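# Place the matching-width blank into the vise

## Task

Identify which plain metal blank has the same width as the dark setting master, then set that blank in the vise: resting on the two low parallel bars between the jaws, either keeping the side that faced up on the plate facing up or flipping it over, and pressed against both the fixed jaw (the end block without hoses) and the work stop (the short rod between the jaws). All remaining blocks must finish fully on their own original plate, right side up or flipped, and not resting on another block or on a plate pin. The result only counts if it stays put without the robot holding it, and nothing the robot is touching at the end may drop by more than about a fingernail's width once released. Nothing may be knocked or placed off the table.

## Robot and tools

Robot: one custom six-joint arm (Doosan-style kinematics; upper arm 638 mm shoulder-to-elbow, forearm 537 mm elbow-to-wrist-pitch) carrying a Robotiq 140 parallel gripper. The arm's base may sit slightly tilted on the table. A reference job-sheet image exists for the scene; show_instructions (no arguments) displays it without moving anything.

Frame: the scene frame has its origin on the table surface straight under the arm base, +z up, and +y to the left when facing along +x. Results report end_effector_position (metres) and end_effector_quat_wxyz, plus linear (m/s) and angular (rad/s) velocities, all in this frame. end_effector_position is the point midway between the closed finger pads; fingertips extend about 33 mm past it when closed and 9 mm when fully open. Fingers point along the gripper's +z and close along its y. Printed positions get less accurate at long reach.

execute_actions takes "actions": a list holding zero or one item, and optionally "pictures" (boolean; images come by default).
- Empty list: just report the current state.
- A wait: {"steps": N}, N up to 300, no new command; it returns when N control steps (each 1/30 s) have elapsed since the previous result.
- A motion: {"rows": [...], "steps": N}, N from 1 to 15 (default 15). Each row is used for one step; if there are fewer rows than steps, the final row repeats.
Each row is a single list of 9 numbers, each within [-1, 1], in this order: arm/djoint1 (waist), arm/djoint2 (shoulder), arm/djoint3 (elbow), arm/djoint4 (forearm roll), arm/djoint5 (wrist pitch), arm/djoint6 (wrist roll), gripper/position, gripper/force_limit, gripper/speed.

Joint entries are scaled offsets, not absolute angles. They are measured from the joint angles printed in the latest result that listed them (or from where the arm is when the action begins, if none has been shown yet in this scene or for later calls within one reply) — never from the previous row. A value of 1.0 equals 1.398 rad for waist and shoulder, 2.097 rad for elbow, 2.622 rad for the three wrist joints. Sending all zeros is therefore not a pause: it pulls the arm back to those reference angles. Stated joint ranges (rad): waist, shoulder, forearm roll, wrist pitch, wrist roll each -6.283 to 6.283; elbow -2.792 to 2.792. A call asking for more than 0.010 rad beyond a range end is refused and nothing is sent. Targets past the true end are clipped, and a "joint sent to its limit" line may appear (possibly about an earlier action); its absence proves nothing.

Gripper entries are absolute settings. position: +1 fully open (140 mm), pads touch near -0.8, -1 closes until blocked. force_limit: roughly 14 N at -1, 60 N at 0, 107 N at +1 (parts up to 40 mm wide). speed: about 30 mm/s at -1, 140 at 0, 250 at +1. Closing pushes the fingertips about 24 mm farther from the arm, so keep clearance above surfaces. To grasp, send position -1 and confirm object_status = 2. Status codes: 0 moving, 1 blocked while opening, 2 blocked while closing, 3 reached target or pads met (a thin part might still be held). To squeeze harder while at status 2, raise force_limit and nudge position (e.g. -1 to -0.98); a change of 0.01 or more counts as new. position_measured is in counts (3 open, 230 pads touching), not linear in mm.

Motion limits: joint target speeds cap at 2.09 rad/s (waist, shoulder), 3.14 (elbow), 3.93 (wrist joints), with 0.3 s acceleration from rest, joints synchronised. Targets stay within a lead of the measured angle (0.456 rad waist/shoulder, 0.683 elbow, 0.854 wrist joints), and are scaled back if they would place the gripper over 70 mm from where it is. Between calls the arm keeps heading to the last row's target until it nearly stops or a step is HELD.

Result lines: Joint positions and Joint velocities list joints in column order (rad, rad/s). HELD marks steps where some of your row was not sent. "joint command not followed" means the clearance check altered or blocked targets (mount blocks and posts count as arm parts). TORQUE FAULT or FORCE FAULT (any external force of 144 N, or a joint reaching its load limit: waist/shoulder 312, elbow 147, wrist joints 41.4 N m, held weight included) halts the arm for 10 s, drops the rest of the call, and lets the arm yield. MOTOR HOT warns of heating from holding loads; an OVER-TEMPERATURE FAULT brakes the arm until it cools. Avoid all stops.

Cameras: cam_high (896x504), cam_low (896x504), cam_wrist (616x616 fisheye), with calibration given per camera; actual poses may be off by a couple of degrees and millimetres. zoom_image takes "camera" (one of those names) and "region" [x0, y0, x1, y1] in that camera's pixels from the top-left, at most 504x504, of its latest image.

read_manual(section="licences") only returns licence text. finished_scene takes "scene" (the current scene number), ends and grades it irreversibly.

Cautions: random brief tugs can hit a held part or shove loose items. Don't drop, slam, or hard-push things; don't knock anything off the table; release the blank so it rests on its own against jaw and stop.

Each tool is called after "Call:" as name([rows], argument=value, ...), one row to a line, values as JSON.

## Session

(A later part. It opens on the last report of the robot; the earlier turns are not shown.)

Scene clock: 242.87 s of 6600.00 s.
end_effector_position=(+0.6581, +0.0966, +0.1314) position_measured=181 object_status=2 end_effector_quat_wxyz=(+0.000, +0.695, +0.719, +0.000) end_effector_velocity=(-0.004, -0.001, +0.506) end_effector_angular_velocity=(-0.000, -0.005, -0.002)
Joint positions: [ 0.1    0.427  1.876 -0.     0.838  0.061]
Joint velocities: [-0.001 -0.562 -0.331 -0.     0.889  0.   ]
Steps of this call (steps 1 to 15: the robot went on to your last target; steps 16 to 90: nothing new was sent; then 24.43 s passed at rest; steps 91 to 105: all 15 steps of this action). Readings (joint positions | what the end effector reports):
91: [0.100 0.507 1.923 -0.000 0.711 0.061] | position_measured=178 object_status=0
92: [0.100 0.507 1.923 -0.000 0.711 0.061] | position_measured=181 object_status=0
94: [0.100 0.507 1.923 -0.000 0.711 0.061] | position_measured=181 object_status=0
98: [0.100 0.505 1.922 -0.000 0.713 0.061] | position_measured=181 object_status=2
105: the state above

Call:
execute_actions([
  {"rows": [[-0.0033,-0.0452,-0.0188,0,0.0393,-0.0019,-0.98,0.4,-0.6],[-0.0128,-0.0433,-0.0208,0,0.0399,-0.0073,-0.98,0.4,-0.6],[-0.0273,-0.0404,-0.0238,0,0.0407,-0.0156,-0.98,0.4,-0.6],[-0.046,-0.0366,-0.0277,0,0.0419,-0.0264,-0.98,0.4,-0.6],[-0.0681,-0.0321,-0.0324,0,0.0432,-0.039,-0.98,0.4,-0.6],[-0.0924,-0.0272,-0.0375,0,0.0446,-0.0529,-0.98,0.4,-0.6],[-0.1182,-0.022,-0.0429,0,0.0462,-0.0676,-0.98,0.4,-0.6],[-0.1443,-0.0167,-0.0484,0,0.0478,-0.0826,-0.98,0.4,-0.6],[-0.1701,-0.0115,-0.0537,0,0.0493,-0.0974,-0.98,0.4,-0.6],[-0.1944,-0.0066,-0.0588,0,0.0508,-0.1113,-0.98,0.4,-0.6],[-0.2165,-0.0021,-0.0635,0,0.0521,-0.1239,-0.98,0.4,-0.6],[-0.2352,0.0017,-0.0674,0,0.0532,-0.1346,-0.98,0.4,-0.6],[-0.2497,0.0046,-0.0704,0,0.0541,-0.143,-0.98,0.4,-0.6],[-0.2592,0.0065,-0.0724,0,0.0546,-0.1484,-0.98,0.4,-0.6],[-0.2625,0.00721,-0.07311,0,0.05485,-0.15026,-0.98,0.4,-0.6]], "steps": 15},
], pictures=false)

Call:
execute_actions([
  {"steps": 14},
])

Scene clock: 303.10 s of 6600.00 s.
end_effector_position=(+0.6968, -0.0806, +0.1897) position_measured=181 object_status=2 end_effector_quat_wxyz=(+0.000, +0.689, +0.725, +0.000) end_effector_velocity=(+0.046, -0.492, -0.003) end_effector_angular_velocity=(-0.000, +0.001, +0.045)
Joint positions: [-0.158  0.415  1.756 -0.     0.969 -0.216]
Joint velocities: [-0.681  0.137 -0.212 -0.     0.076 -0.726]
Steps of this call (steps 1 to 30: the robot went on to your last target; steps 31 to 90: nothing new was sent; then 56.73 s passed at rest; steps 91 to 105: all 15 steps of this action). Readings (joint positions | what the end effector reports):
91: [0.100 0.363 1.837 -0.001 0.940 0.061] | position_measured=181 object_status=2
92: [0.099 0.363 1.837 -0.000 0.941 0.059] | position_measured=181 object_status=2
94: [0.084 0.366 1.832 -0.000 0.942 0.043] | position_measured=181 object_status=2
98: [0.005 0.382 1.808 -0.000 0.951 -0.041] | position_measured=181 object_status=2
105: the state above

Scene clock: 303.57 s of 6600.00 s.
end_effector_position=(+0.6998, -0.1602, +0.1894) position_measured=181 object_status=2 end_effector_quat_wxyz=(+0.000, +0.686, +0.728, +0.000) end_effector_velocity=(+0.000, -0.000, +0.000) end_effector_angular_velocity=(-0.000, -0.000, -0.001)
Joint positions: [-0.266  0.437  1.722 -0.     0.982 -0.333]
Joint velocities: [-0.  0. -0.  0. -0.  0.]
Steps of this call (steps 1 to 14: the robot went on to your last target). Readings (joint positions | what the end effector reports):
1: [-0.181 0.420 1.749 -0.000 0.972 -0.240] | position_measured=181 object_status=2
2: [-0.204 0.424 1.742 -0.000 0.975 -0.265] | position_measured=181 object_status=2
4: [-0.245 0.433 1.729 -0.000 0.979 -0.309] | position_measured=181 object_status=2
8: [-0.266 0.437 1.722 -0.000 0.982 -0.332] | position_measured=181 object_status=2
14: the state above
camera_calibration (this result's frames):
cam_wrist: T_world_to_cam=[[0.982611, 0.181687, -0.0382726, -0.645818], [0.184108, -0.926689, 0.327644, -0.318463], [0.0240619, -0.328993, -0.944026, 0.277901], [0, 0, 0, 1]] pos_world=[0.686533, -0.0863518, 0.341971]

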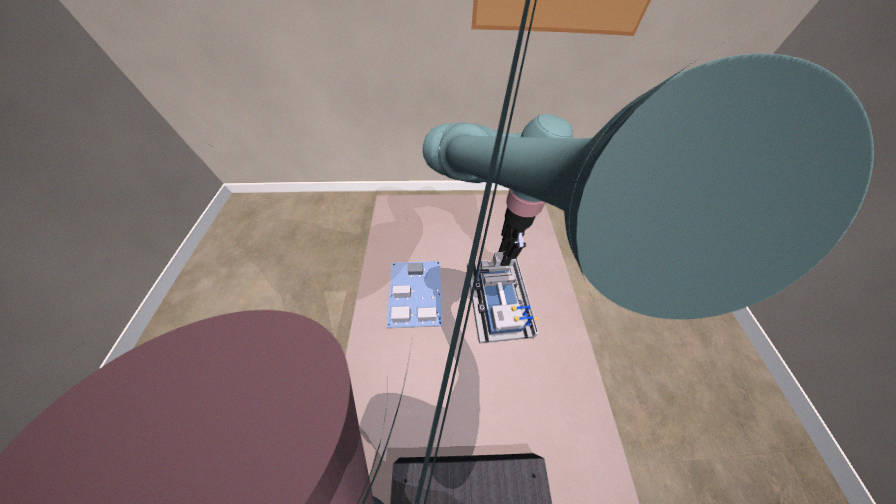

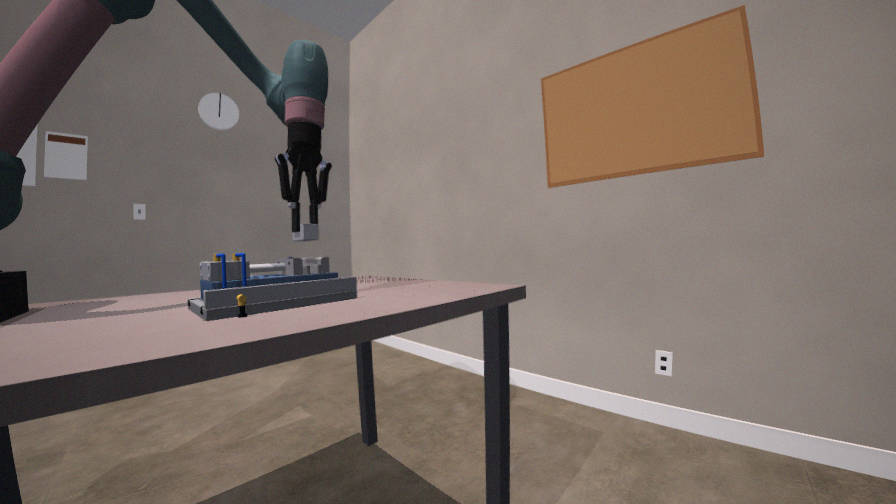

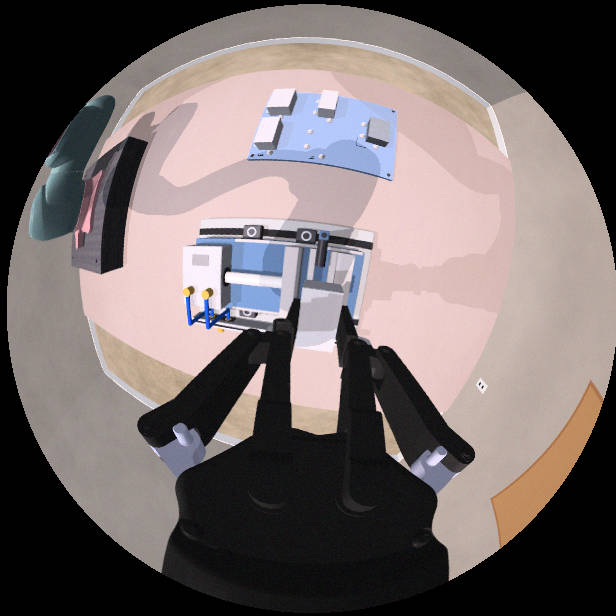

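Call:
zoom_image(camera="cam_wrist", region=[260, 215, 390, 345])

Region (260, 215, 390, 345) of cam_wrist's 616x616 image, scaled by 3.877, with more detail than that image has.

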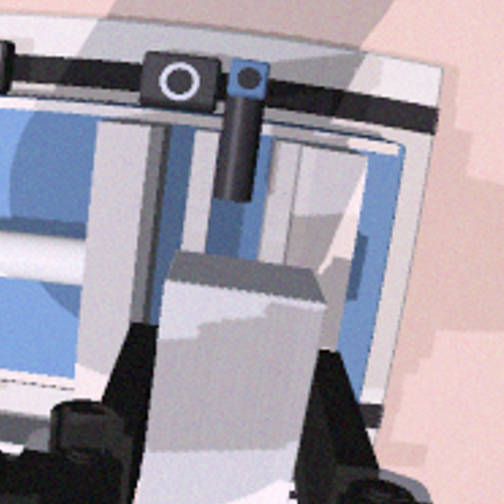

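Call:
execute_actions([
  {"rows": [[-0.0001,0.0008,0.0009,0,-0.0011,-0.0001,-0.98,0.4,-0.6],[-0.0004,0.0027,0.003,0,-0.0039,-0.0002,-0.98,0.4,-0.6],[-0.0008,0.0055,0.006,0,-0.0077,-0.0004,-0.98,0.4,-0.6],[-0.0012,0.0078,0.0086,0,-0.011,-0.0006,-0.98,0.4,-0.6],[-0.0015,0.0101,0.0112,0,-0.0144,-0.0008,-0.98,0.4,-0.6],[-0.0019,0.0129,0.0142,0,-0.0182,-0.001,-0.98,0.4,-0.6],[-0.0022,0.0148,0.0164,0,-0.021,-0.0012,-0.98,0.4,-0.6],[-0.002328,0.015611,0.017233,0,-0.022106,-0.001241,-0.98,0.4,-0.6]], "steps": 15},
])

Call:
zoom_image(camera="cam_wrist", region=[270, 225, 380, 335])

Scene clock: 405.13 s of 6600.00 s.
end_effector_position=(+0.6940, -0.1610, +0.1580) position_measured=181 object_status=2 end_effector_quat_wxyz=(+0.000, +0.686, +0.728, +0.000) end_effector_velocity=(+0.001, -0.001, +0.001) end_effector_angular_velocity=(-0.001, -0.002, -0.001)
Joint positions: [-0.27   0.459  1.758 -0.     0.924 -0.336]
Joint velocities: [-0.001 -0.001 -0.001  0.    -0.001 -0.   ]
Steps of this call (steps 1 to 30: the robot went on to your last target; steps 31 to 90: nothing new was sent; then 98.07 s passed at rest; steps 91 to 105: all 15 steps of this action). Readings (joint positions | what the end effector reports):
91: [-0.267 0.437 1.722 -0.000 0.982 -0.333] | position_measured=181 object_status=2
92: [-0.267 0.438 1.722 -0.000 0.980 -0.333] | position_measured=181 object_status=2
94: [-0.267 0.442 1.729 -0.000 0.969 -0.333] | position_measured=181 object_status=2
98: [-0.269 0.455 1.751 -0.000 0.935 -0.335] | position_measured=181 object_status=2
105: the state above
camera_calibration (this result's frames):
cam_wrist: T_world_to_cam=[[0.982606, 0.181733, -0.038196, -0.641227], [0.184126, -0.926666, 0.327701, -0.307886], [0.0241595, -0.329034, -0.944009, 0.248116], [0, 0, 0, 1]] pos_world=[0.680769, -0.0871359, 0.310626]

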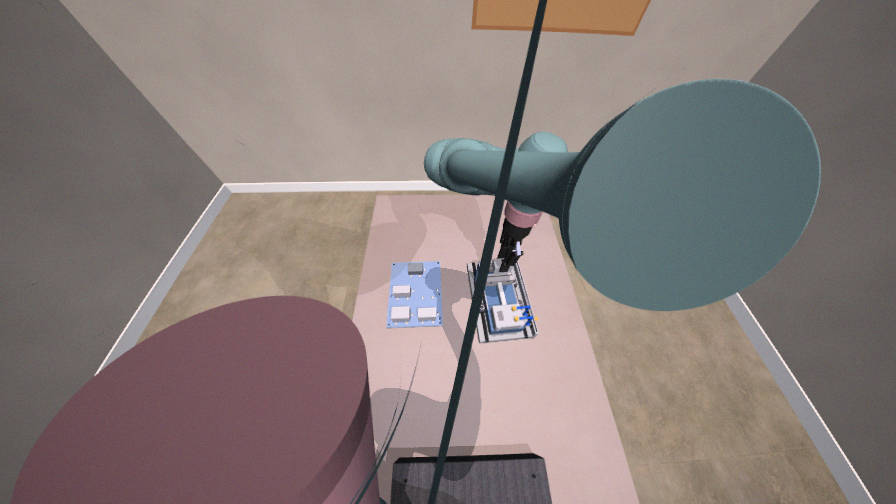

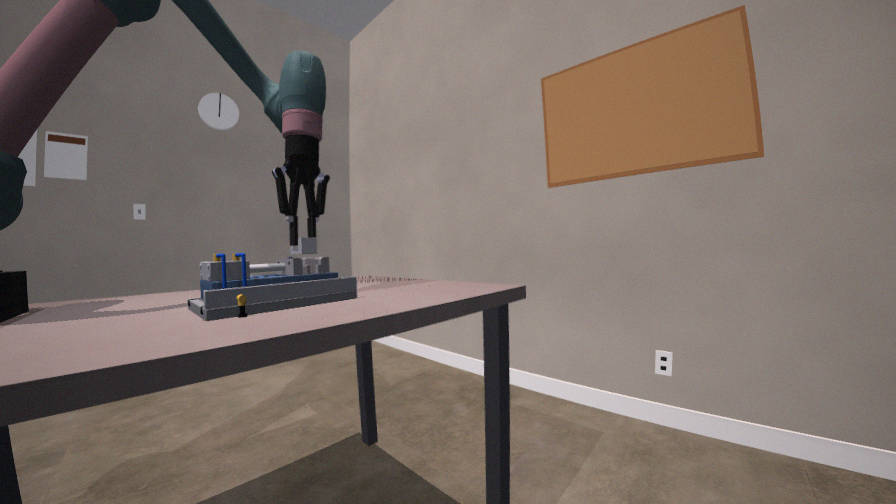

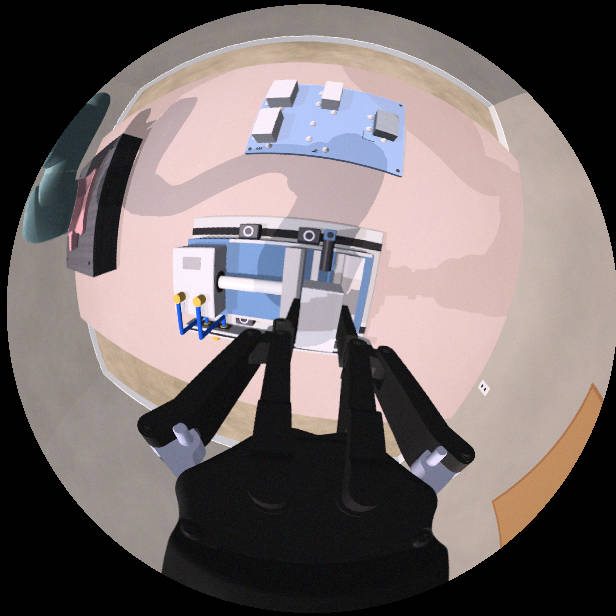

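Region (270, 225, 380, 335) of cam_wrist's 616x616 image, scaled by 4.582, with more detail than that image has.

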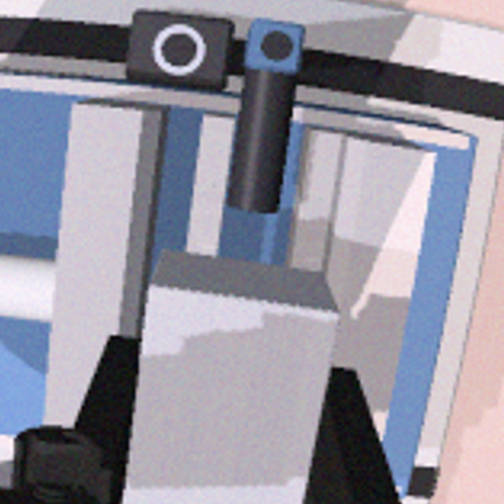

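Call:
execute_actions([
  {"rows": [[0,0.0006,0.0003,0,-0.0006,0,-0.98,0.4,-0.6],[0,0.002,0.001,0,-0.0018,0,-0.98,0.4,-0.6],[0,0.0038,0.0018,0,-0.0035,0,-0.98,0.4,-0.6],[0,0.0058,0.0028,0,-0.0053,0,-0.98,0.4,-0.6],[0,0.0079,0.0038,0,-0.0072,0,-0.98,0.4,-0.6],[0,0.01,0.0048,0,-0.0091,0,-0.98,0.4,-0.6],[0,0.012,0.0057,0,-0.011,0,-0.98,0.4,-0.6],[0,0.0137,0.0065,0,-0.0125,0,-0.98,0.4,-0.6],[0,0.015,0.0072,0,-0.0137,0,-0.98,0.4,-0.6],[0,0.015737,0.00751,0,-0.014397,0,-0.98,0.4,-0.6]], "steps": 15},
])

Call:
zoom_image(camera="cam_wrist", region=[280, 235, 370, 325])

Call:
zoom_image(camera="cam_low", region=[275, 225, 345, 285])

Scene clock: 435.80 s of 6600.00 s.
end_effector_position=(+0.6941, -0.1610, +0.1358) position_measured=181 object_status=2 end_effector_quat_wxyz=(+0.000, +0.686, +0.728, +0.000) end_effector_velocity=(+0.000, -0.000, +0.000) end_effector_angular_velocity=(-0.000, -0.001, -0.001)
Joint positions: [-0.27   0.481  1.774 -0.     0.886 -0.336]
Joint velocities: [-0.    -0.     0.     0.    -0.001  0.   ]
Steps of this call (steps 1 to 15: the robot went on to your last target; steps 16 to 90: nothing new was sent; then 27.17 s passed at rest; steps 91 to 105: all 15 steps of this action). Readings (joint positions | what the end effector reports):
91: [-0.270 0.459 1.758 -0.000 0.924 -0.336] | position_measured=181 object_status=2
92: [-0.270 0.459 1.759 -0.000 0.923 -0.336] | position_measured=181 object_status=2
94: [-0.270 0.462 1.761 -0.000 0.918 -0.336] | position_measured=181 object_status=2
98: [-0.270 0.473 1.769 -0.000 0.899 -0.336] | position_measured=181 object_status=2
105: the state above
camera_calibration (this result's frames):
cam_wrist: T_world_to_cam=[[0.982612, 0.181715, -0.0381104, -0.642131], [0.184081, -0.926677, 0.327696, -0.30057], [0.0242313, -0.329013, -0.944014, 0.22708], [0, 0, 0, 1]] pos_world=[0.680793, -0.0871334, 0.28839]

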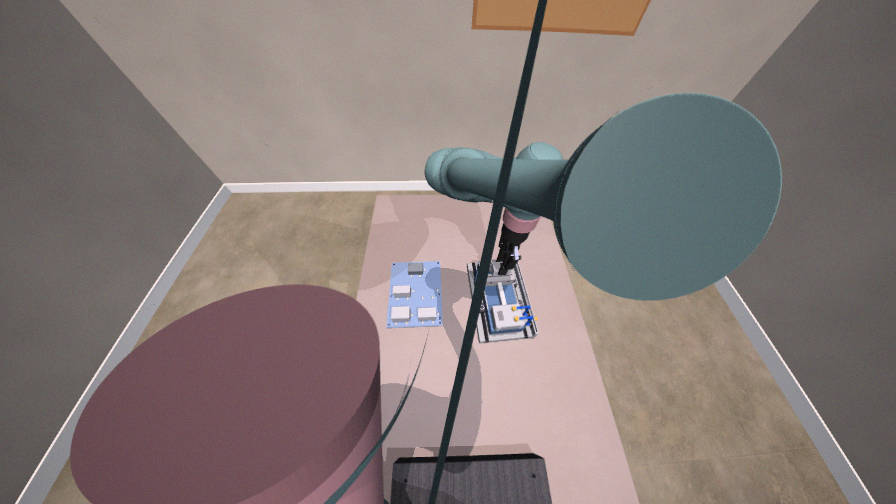

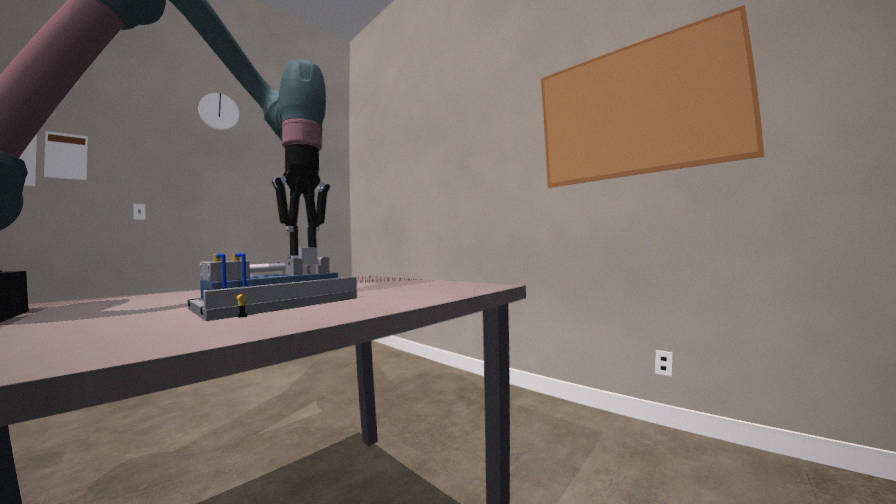

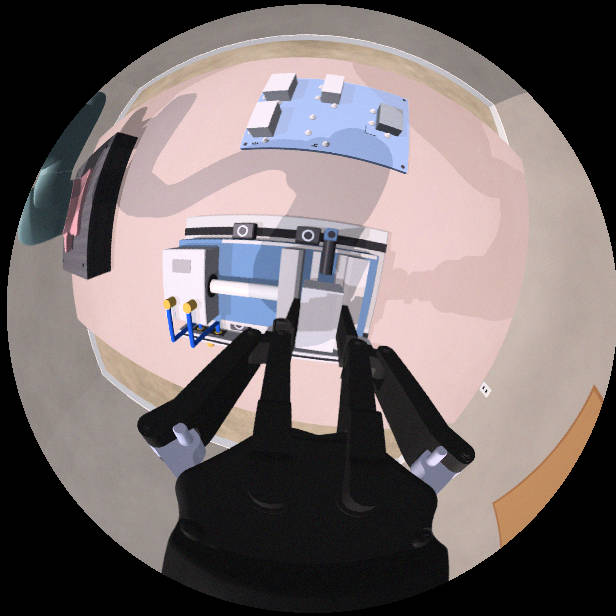

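Region (280, 235, 370, 325) of cam_wrist's 616x616 image, scaled by 5.600, with more detail than that image has.

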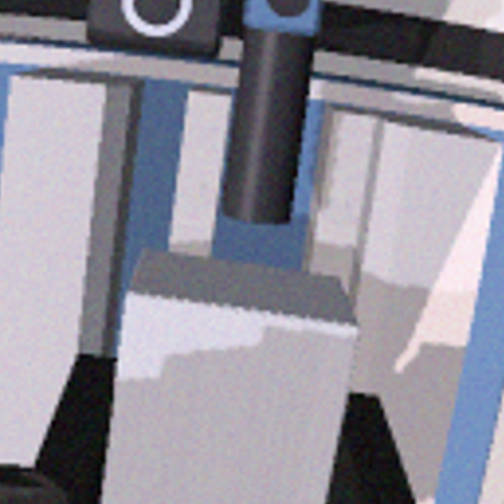

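Region (275, 225, 345, 285) of cam_low's 896x504 image, scaled by 7.200, with more detail than that image has; it fills the top 432 rows of this view, and the rest is white.

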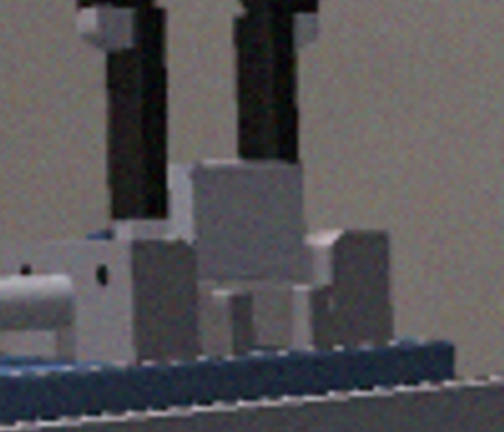

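Call:
execute_actions([
  {"rows": [[0.0004,0,0,0,0,0.0002,-0.98,0.4,-0.6],[0.0012,0,0,0,0,0.0006,-0.98,0.4,-0.6],[0.0023,-0.00004,0.00005,0,-0.00002,0.0012,-0.98,0.4,-0.6],[0.0035,-0.00007,0.00008,0,-0.00003,0.0019,-0.98,0.4,-0.6],[0.0047,-0.00009,0.0001,0,-0.00004,0.0025,-0.98,0.4,-0.6],[0.0058,-0.00011,0.00013,0,-0.00005,0.0031,-0.98,0.4,-0.6],[0.0068,-0.00013,0.00015,0,-0.00006,0.0036,-0.98,0.4,-0.6],[0.0074,-0.00014,0.00016,0,-0.00007,0.004,-0.98,0.4,-0.6],[0.007782,-0.00015,0.00017,0,-0.00007,0.004149,-0.98,0.4,-0.6]], "steps": 15},
])

Call:
zoom_image(camera="cam_wrist", region=[280, 235, 370, 325])

Scene clock: 485.70 s of 6600.00 s.
end_effector_position=(+0.6956, -0.1534, +0.1358) position_measured=181 object_status=2 end_effector_quat_wxyz=(+0.000, +0.686, +0.728, +0.000) end_effector_velocity=(-0.000, +0.002, +0.000) end_effector_angular_velocity=(-0.000, -0.000, +0.002)
Joint positions: [-0.259  0.481  1.774 -0.     0.886 -0.325]
Joint velocities: [ 0.002 -0.001  0.001 -0.    -0.     0.   ]
Steps of this call (steps 1 to 15: the robot went on to your last target; steps 16 to 90: nothing new was sent; then 46.40 s passed at rest; steps 91 to 105: all 15 steps of this action). Readings (joint positions | what the end effector reports):
91: [-0.270 0.481 1.774 -0.000 0.886 -0.336] | position_measured=181 object_status=2
92: [-0.270 0.481 1.774 -0.000 0.886 -0.336] | position_measured=181 object_status=2
94: [-0.268 0.481 1.774 -0.000 0.886 -0.334] | position_measured=181 object_status=2
98: [-0.261 0.481 1.774 -0.000 0.886 -0.328] | position_measured=181 object_status=2
105: the state above
camera_calibration (this result's frames):
cam_wrist: T_world_to_cam=[[0.98261, 0.18173, -0.0381033, -0.645031], [0.184092, -0.926664, 0.327726, -0.293838], [0.0242488, -0.329041, -0.944004, 0.229507], [0, 0, 0, 1]] pos_world=[0.682342, -0.0795505, 0.288376]

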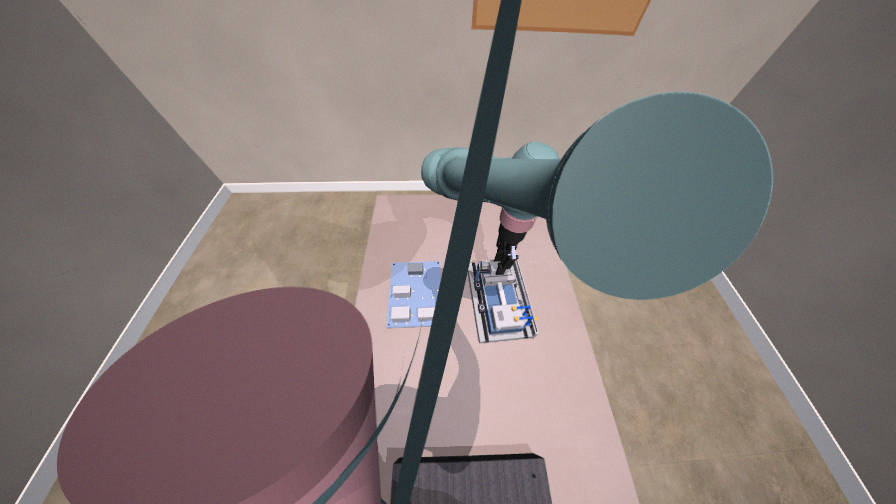

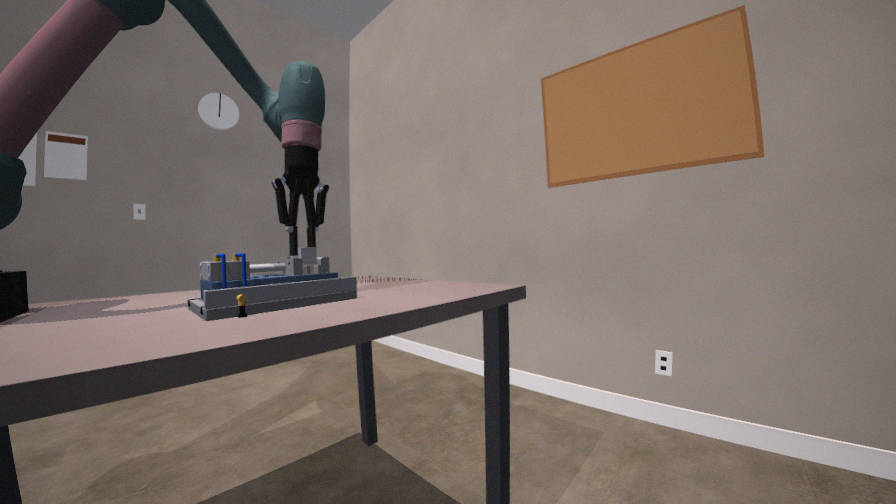

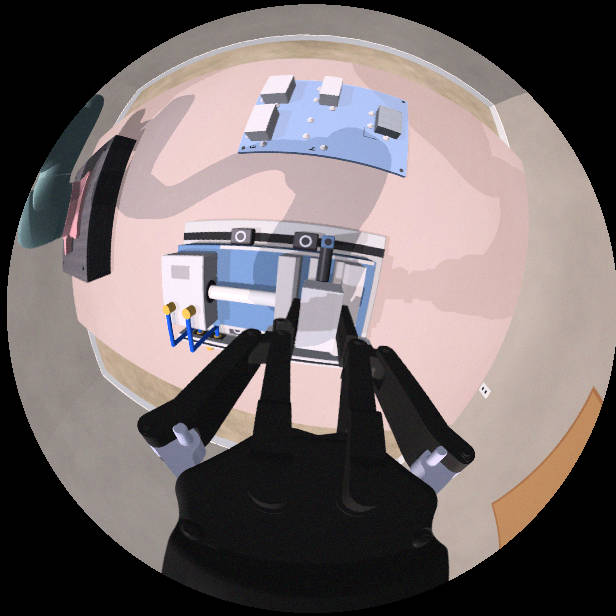

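Region (280, 235, 370, 325) of cam_wrist's 616x616 image, scaled by 5.600, with more detail than that image has.

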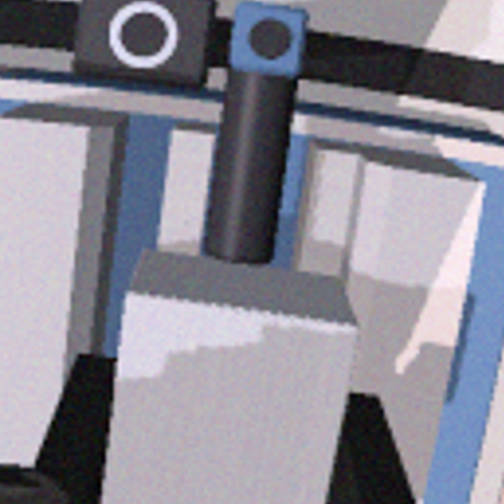

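Call:
execute_actions([
  {"rows": [[0.0002,0.00003,-0.00003,0,0.00001,0.0001,-0.98,0.4,-0.6],[0.0004,0.00005,-0.00006,0,0.00002,0.0002,-0.98,0.4,-0.6],[0.0006,0.00008,-0.00009,0,0.00003,0.0003,-0.98,0.4,-0.6],[0.0008,0.00011,-0.00012,0,0.00004,0.00044,-0.98,0.4,-0.6],[0.001,0.00013,-0.00015,0,0.00005,0.00055,-0.98,0.4,-0.6],[0.0012,0.00016,-0.00018,0,0.00006,0.00066,-0.98,0.4,-0.6],[0.0014,0.00019,-0.00021,0,0.00007,0.00077,-0.98,0.4,-0.6],[0.001656,0.000218,-0.000249,0,0.000082,0.000883,-0.98,0.4,-0.6]], "steps": 15},
])

Call:
zoom_image(camera="cam_wrist", region=[280, 235, 370, 325])

Scene clock: 501.80 s of 6600.00 s.
end_effector_position=(+0.6962, -0.1518, +0.1357) position_measured=181 object_status=2 end_effector_quat_wxyz=(+0.000, +0.686, +0.728, +0.000) end_effector_velocity=(-0.000, +0.000, -0.001) end_effector_angular_velocity=(+0.000, +0.001, +0.000)
Joint positions: [-0.257  0.481  1.774 -0.     0.886 -0.323]
Joint velocities: [ 0.     0.001 -0.     0.     0.001 -0.   ]
Steps of this call (steps 1 to 15: the robot went on to your last target; steps 16 to 90: nothing new was sent; then 12.60 s passed at rest; steps 91 to 105: all 15 steps of this action). Readings (joint positions | what the end effector reports):
91: [-0.259 0.481 1.774 -0.000 0.886 -0.325] | position_measured=181 object_status=2
92: [-0.259 0.481 1.774 -0.000 0.886 -0.325] | position_measured=181 object_status=2
94: [-0.258 0.481 1.774 -0.000 0.886 -0.324] | position_measured=181 object_status=2
98: [-0.257 0.481 1.774 -0.000 0.886 -0.323] | position_measured=181 object_status=2
105: the state above
camera_calibration (this result's frames):
cam_wrist: T_world_to_cam=[[0.982613, 0.181704, -0.0381535, -0.645845], [0.184085, -0.926687, 0.327665, -0.292466], [0.0241818, -0.328992, -0.944023, 0.230046], [0, 0, 0, 1]] pos_world=[0.682892, -0.0779883, 0.288358]

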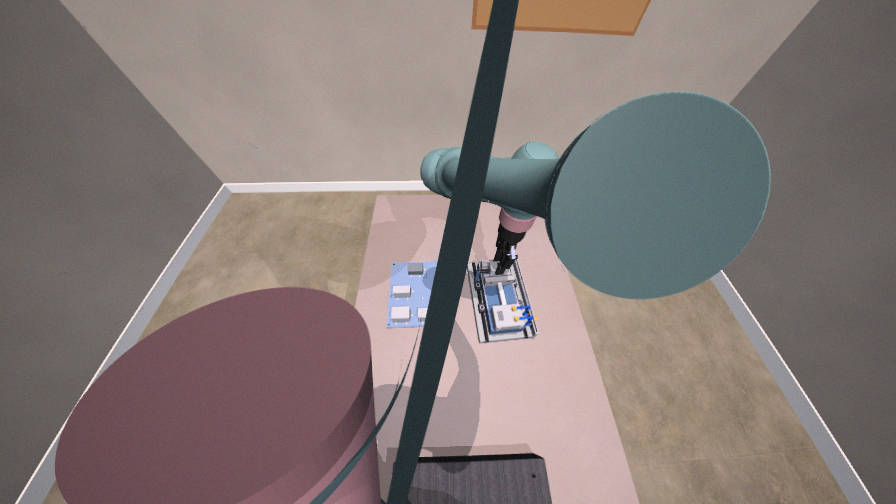

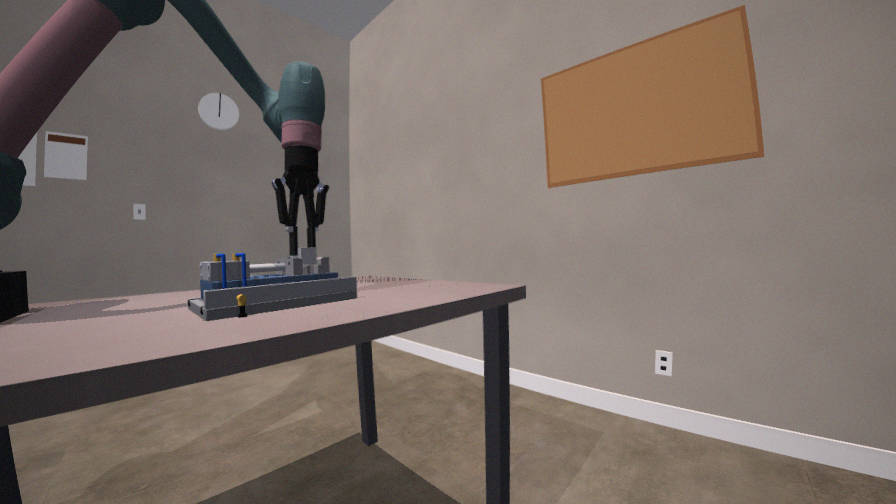

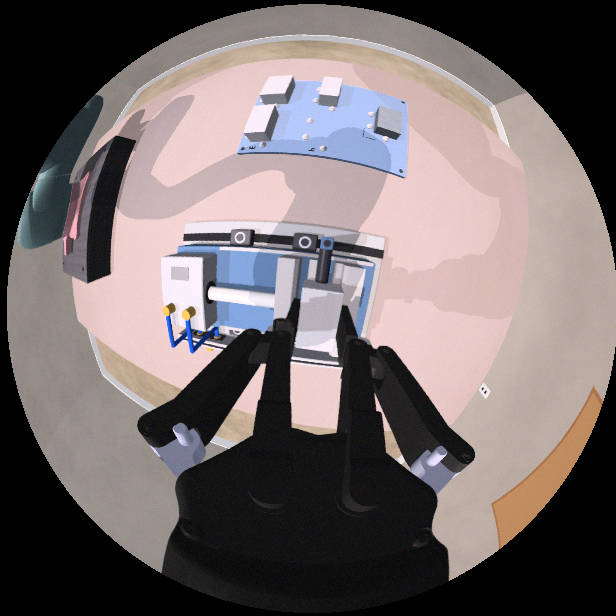

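Region (280, 235, 370, 325) of cam_wrist's 616x616 image, scaled by 5.600, with more detail than that image has.

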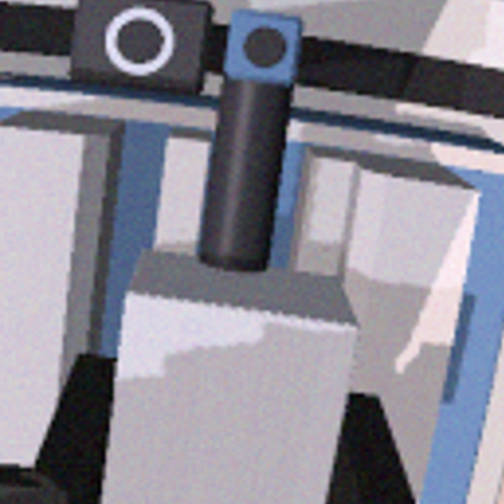

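Call:
zoom_image(camera="cam_wrist", region=[320, 255, 365, 300])

Call:
zoom_image(camera="cam_low", region=[285, 240, 335, 280])

Region (320, 255, 365, 300) of cam_wrist's 616x616 image, scaled by 11.200, with more detail than that image has.

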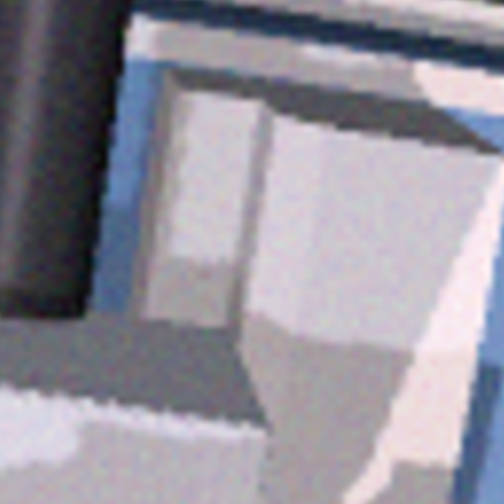

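Region (285, 240, 335, 280) of cam_low's 896x504 image, scaled by 10.080, with more detail than that image has; it fills the top 403 rows of this view, and the rest is white.

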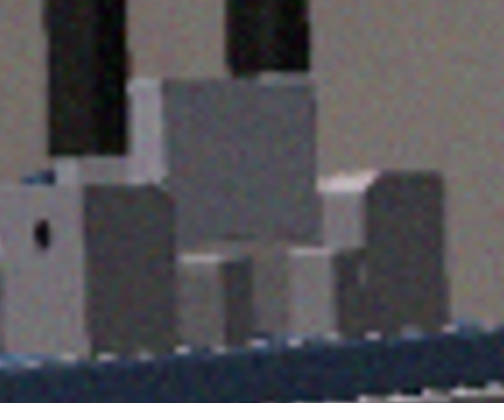

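Call:
execute_actions([
  {"rows": [[0.00012,-0.00003,0.00004,0,-0.00001,0.00006,-0.98,0.4,-0.6],[0.00024,-0.00006,0.00007,0,-0.00002,0.00013,-0.98,0.4,-0.6],[0.00036,-0.00009,0.00011,0,-0.00004,0.00019,-0.98,0.4,-0.6],[0.00047,-0.00013,0.00014,0,-0.00005,0.00025,-0.98,0.4,-0.6],[0.00059,-0.00016,0.00018,0,-0.00006,0.00032,-0.98,0.4,-0.6],[0.00071,-0.00019,0.00022,0,-0.00007,0.00038,-0.98,0.4,-0.6],[0.00083,-0.00022,0.00025,0,-0.00008,0.00044,-0.98,0.4,-0.6],[0.000949,-0.000252,0.000287,0,-0.000095,0.000506,-0.98,0.4,-0.6]], "steps": 15},
])

Call:
zoom_image(camera="cam_wrist", region=[280, 235, 370, 325])

Scene clock: 529.13 s of 6600.00 s.
end_effector_position=(+0.6962, -0.1509, +0.1358) position_measured=181 object_status=2 end_effector_quat_wxyz=(+0.000, +0.686, +0.728, +0.000) end_effector_velocity=(+0.000, +0.001, +0.000) end_effector_angular_velocity=(-0.000, -0.001, +0.002)
Joint positions: [-0.255  0.481  1.774 -0.001  0.886 -0.321]
Joint velocities: [ 0.002 -0.001  0.     0.    -0.    -0.   ]
Steps of this call (steps 1 to 15: the robot went on to your last target; steps 16 to 90: nothing new was sent; then 23.83 s passed at rest; steps 91 to 105: all 15 steps of this action). Readings (joint positions | what the end effector reports):
91: [-0.257 0.481 1.774 -0.000 0.886 -0.323] | position_measured=181 object_status=2
92: [-0.256 0.481 1.774 -0.000 0.886 -0.323] | position_measured=181 object_status=2
94: [-0.256 0.481 1.774 -0.000 0.886 -0.322] | position_measured=181 object_status=2
98: [-0.256 0.481 1.774 -0.001 0.886 -0.322] | position_measured=181 object_status=2
105: the state above
camera_calibration (this result's frames):
cam_wrist: T_world_to_cam=[[0.982607, 0.181752, -0.0380653, -0.646011], [0.184099, -0.926649, 0.327764, -0.291594], [0.0242988, -0.329071, -0.943992, 0.230291], [0, 0, 0, 1]] pos_world=[0.682861, -0.0770087, 0.288377]

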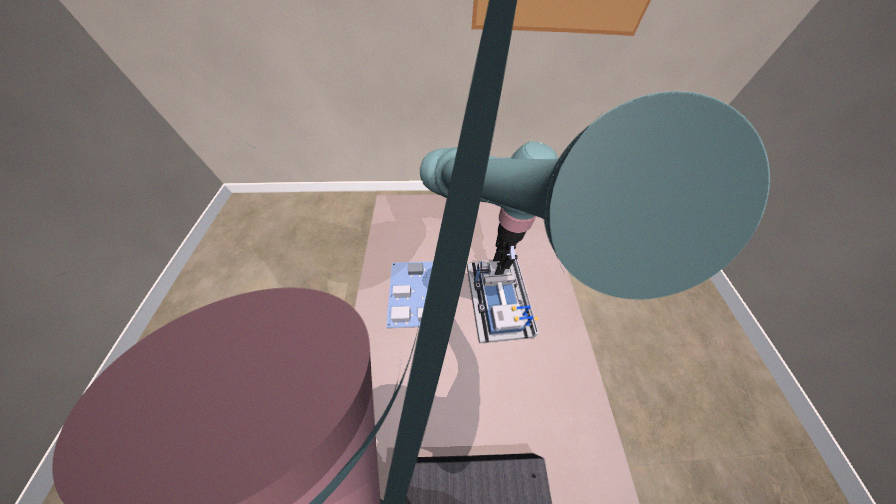

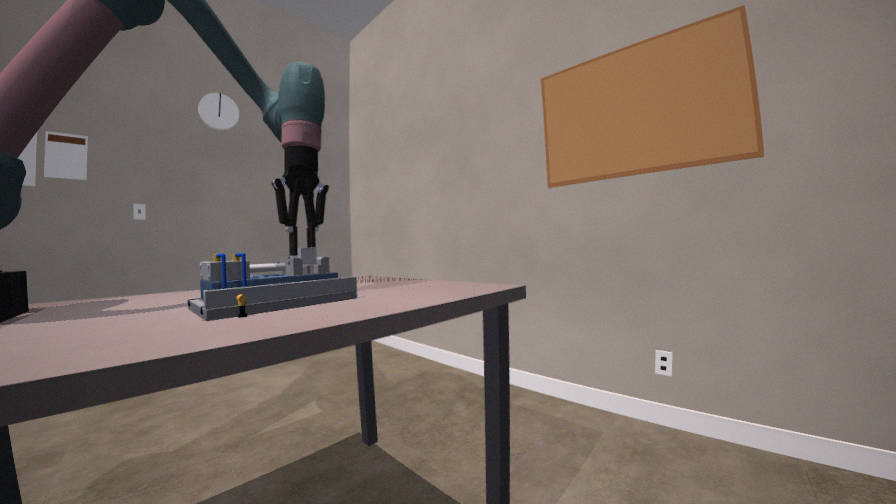

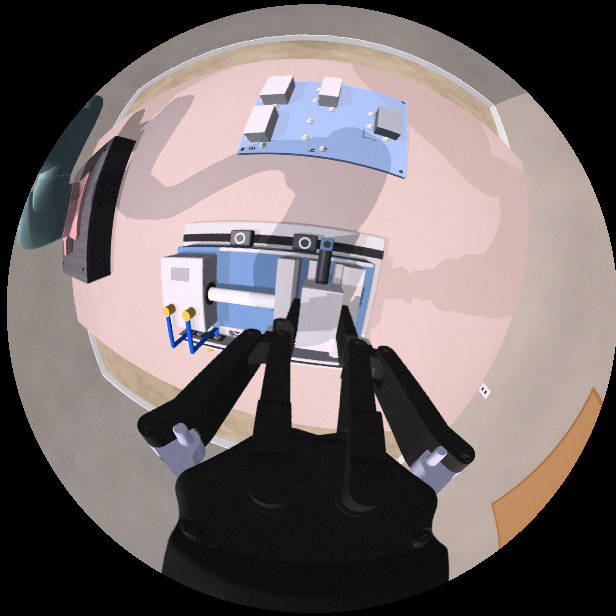

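Region (280, 235, 370, 325) of cam_wrist's 616x616 image, scaled by 5.600, with more detail than that image has.

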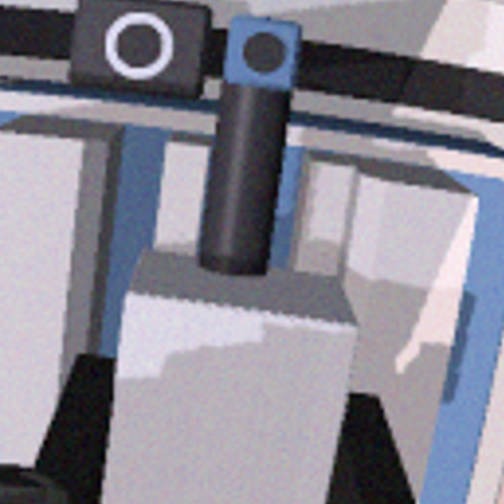

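Call:
execute_actions([
  {"rows": [[0.00007,-0.00002,0.00002,0,-0.00001,0.00004,-0.98,0.4,-0.6],[0.00014,-0.00004,0.00004,0,-0.00001,0.00008,-0.98,0.4,-0.6],[0.00021,-0.00006,0.00006,0,-0.00002,0.00011,-0.98,0.4,-0.6],[0.00028,-0.00008,0.00009,0,-0.00003,0.00015,-0.98,0.4,-0.6],[0.00036,-0.00009,0.00011,0,-0.00004,0.00019,-0.98,0.4,-0.6],[0.00043,-0.00011,0.00013,0,-0.00004,0.00023,-0.98,0.4,-0.6],[0.0005,-0.00013,0.00015,0,-0.00005,0.00027,-0.98,0.4,-0.6],[0.00057,-0.00015,0.00017,0,-0.00006,0.0003,-0.98,0.4,-0.6]], "steps": 15},
])

Call:
zoom_image(camera="cam_wrist", region=[280, 235, 370, 325])

Scene clock: 544.30 s of 6600.00 s.
end_effector_position=(+0.6961, -0.1503, +0.1358) position_measured=181 object_status=2 end_effector_quat_wxyz=(+0.000, +0.686, +0.728, +0.000) end_effector_velocity=(-0.001, +0.000, -0.001) end_effector_angular_velocity=(+0.001, +0.003, -0.000)
Joint positions: [-0.254  0.48   1.775 -0.001  0.886 -0.321]
Joint velocities: [-0.     0.001  0.002 -0.     0.    -0.   ]
Steps of this call (steps 1 to 15: the robot went on to your last target; steps 16 to 90: nothing new was sent; then 11.67 s passed at rest; steps 91 to 105: all 15 steps of this action). Readings (joint positions | what the end effector reports):
91: [-0.255 0.481 1.775 -0.000 0.886 -0.321] | position_measured=181 object_status=2
92: [-0.255 0.481 1.775 -0.000 0.886 -0.321] | position_measured=181 object_status=2
94: [-0.255 0.481 1.775 -0.000 0.886 -0.321] | position_measured=181 object_status=2
98: [-0.255 0.480 1.775 -0.000 0.886 -0.321] | position_measured=181 object_status=2
105: the state above
camera_calibration (this result's frames):
cam_wrist: T_world_to_cam=[[0.982599, 0.181799, -0.0380611, -0.646061], [0.18414, -0.926611, 0.327848, -0.291117], [0.0243346, -0.329152, -0.943964, 0.230452], [0, 0, 0, 1]] pos_world=[0.682817, -0.0764454, 0.28839]

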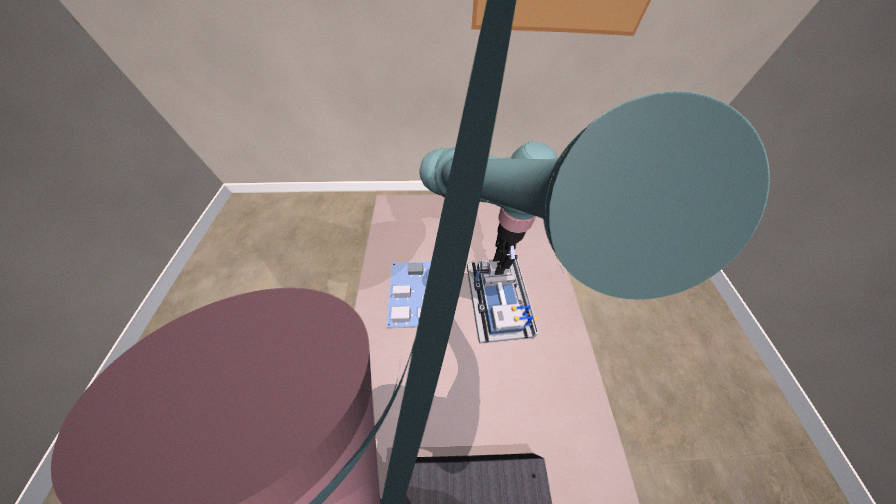

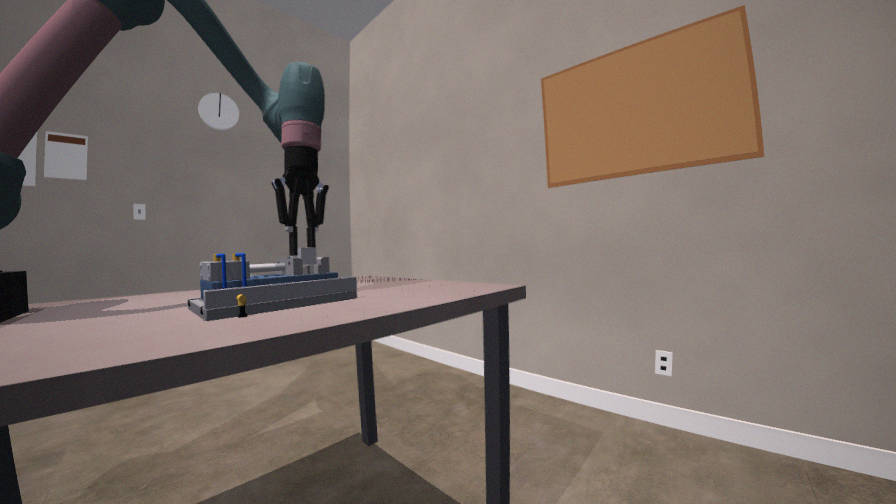

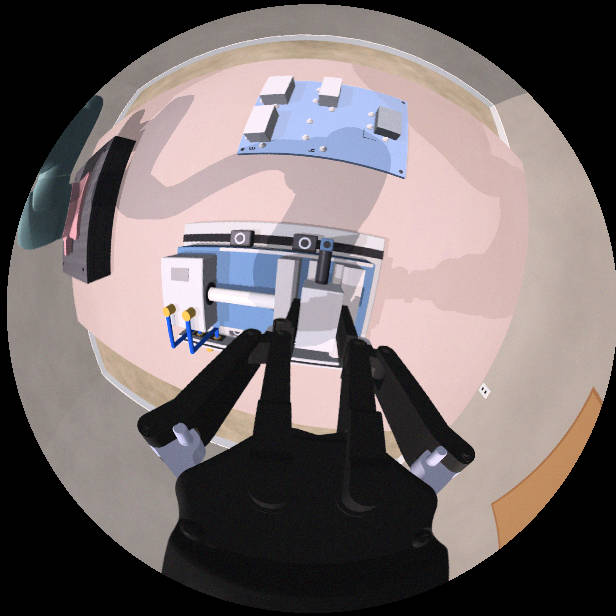

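Region (280, 235, 370, 325) of cam_wrist's 616x616 image, scaled by 5.600, with more detail than that image has.

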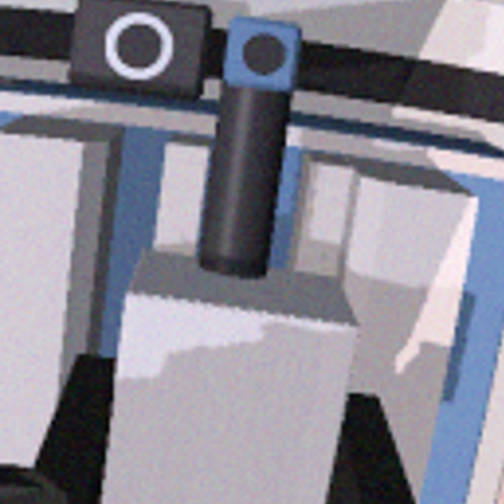

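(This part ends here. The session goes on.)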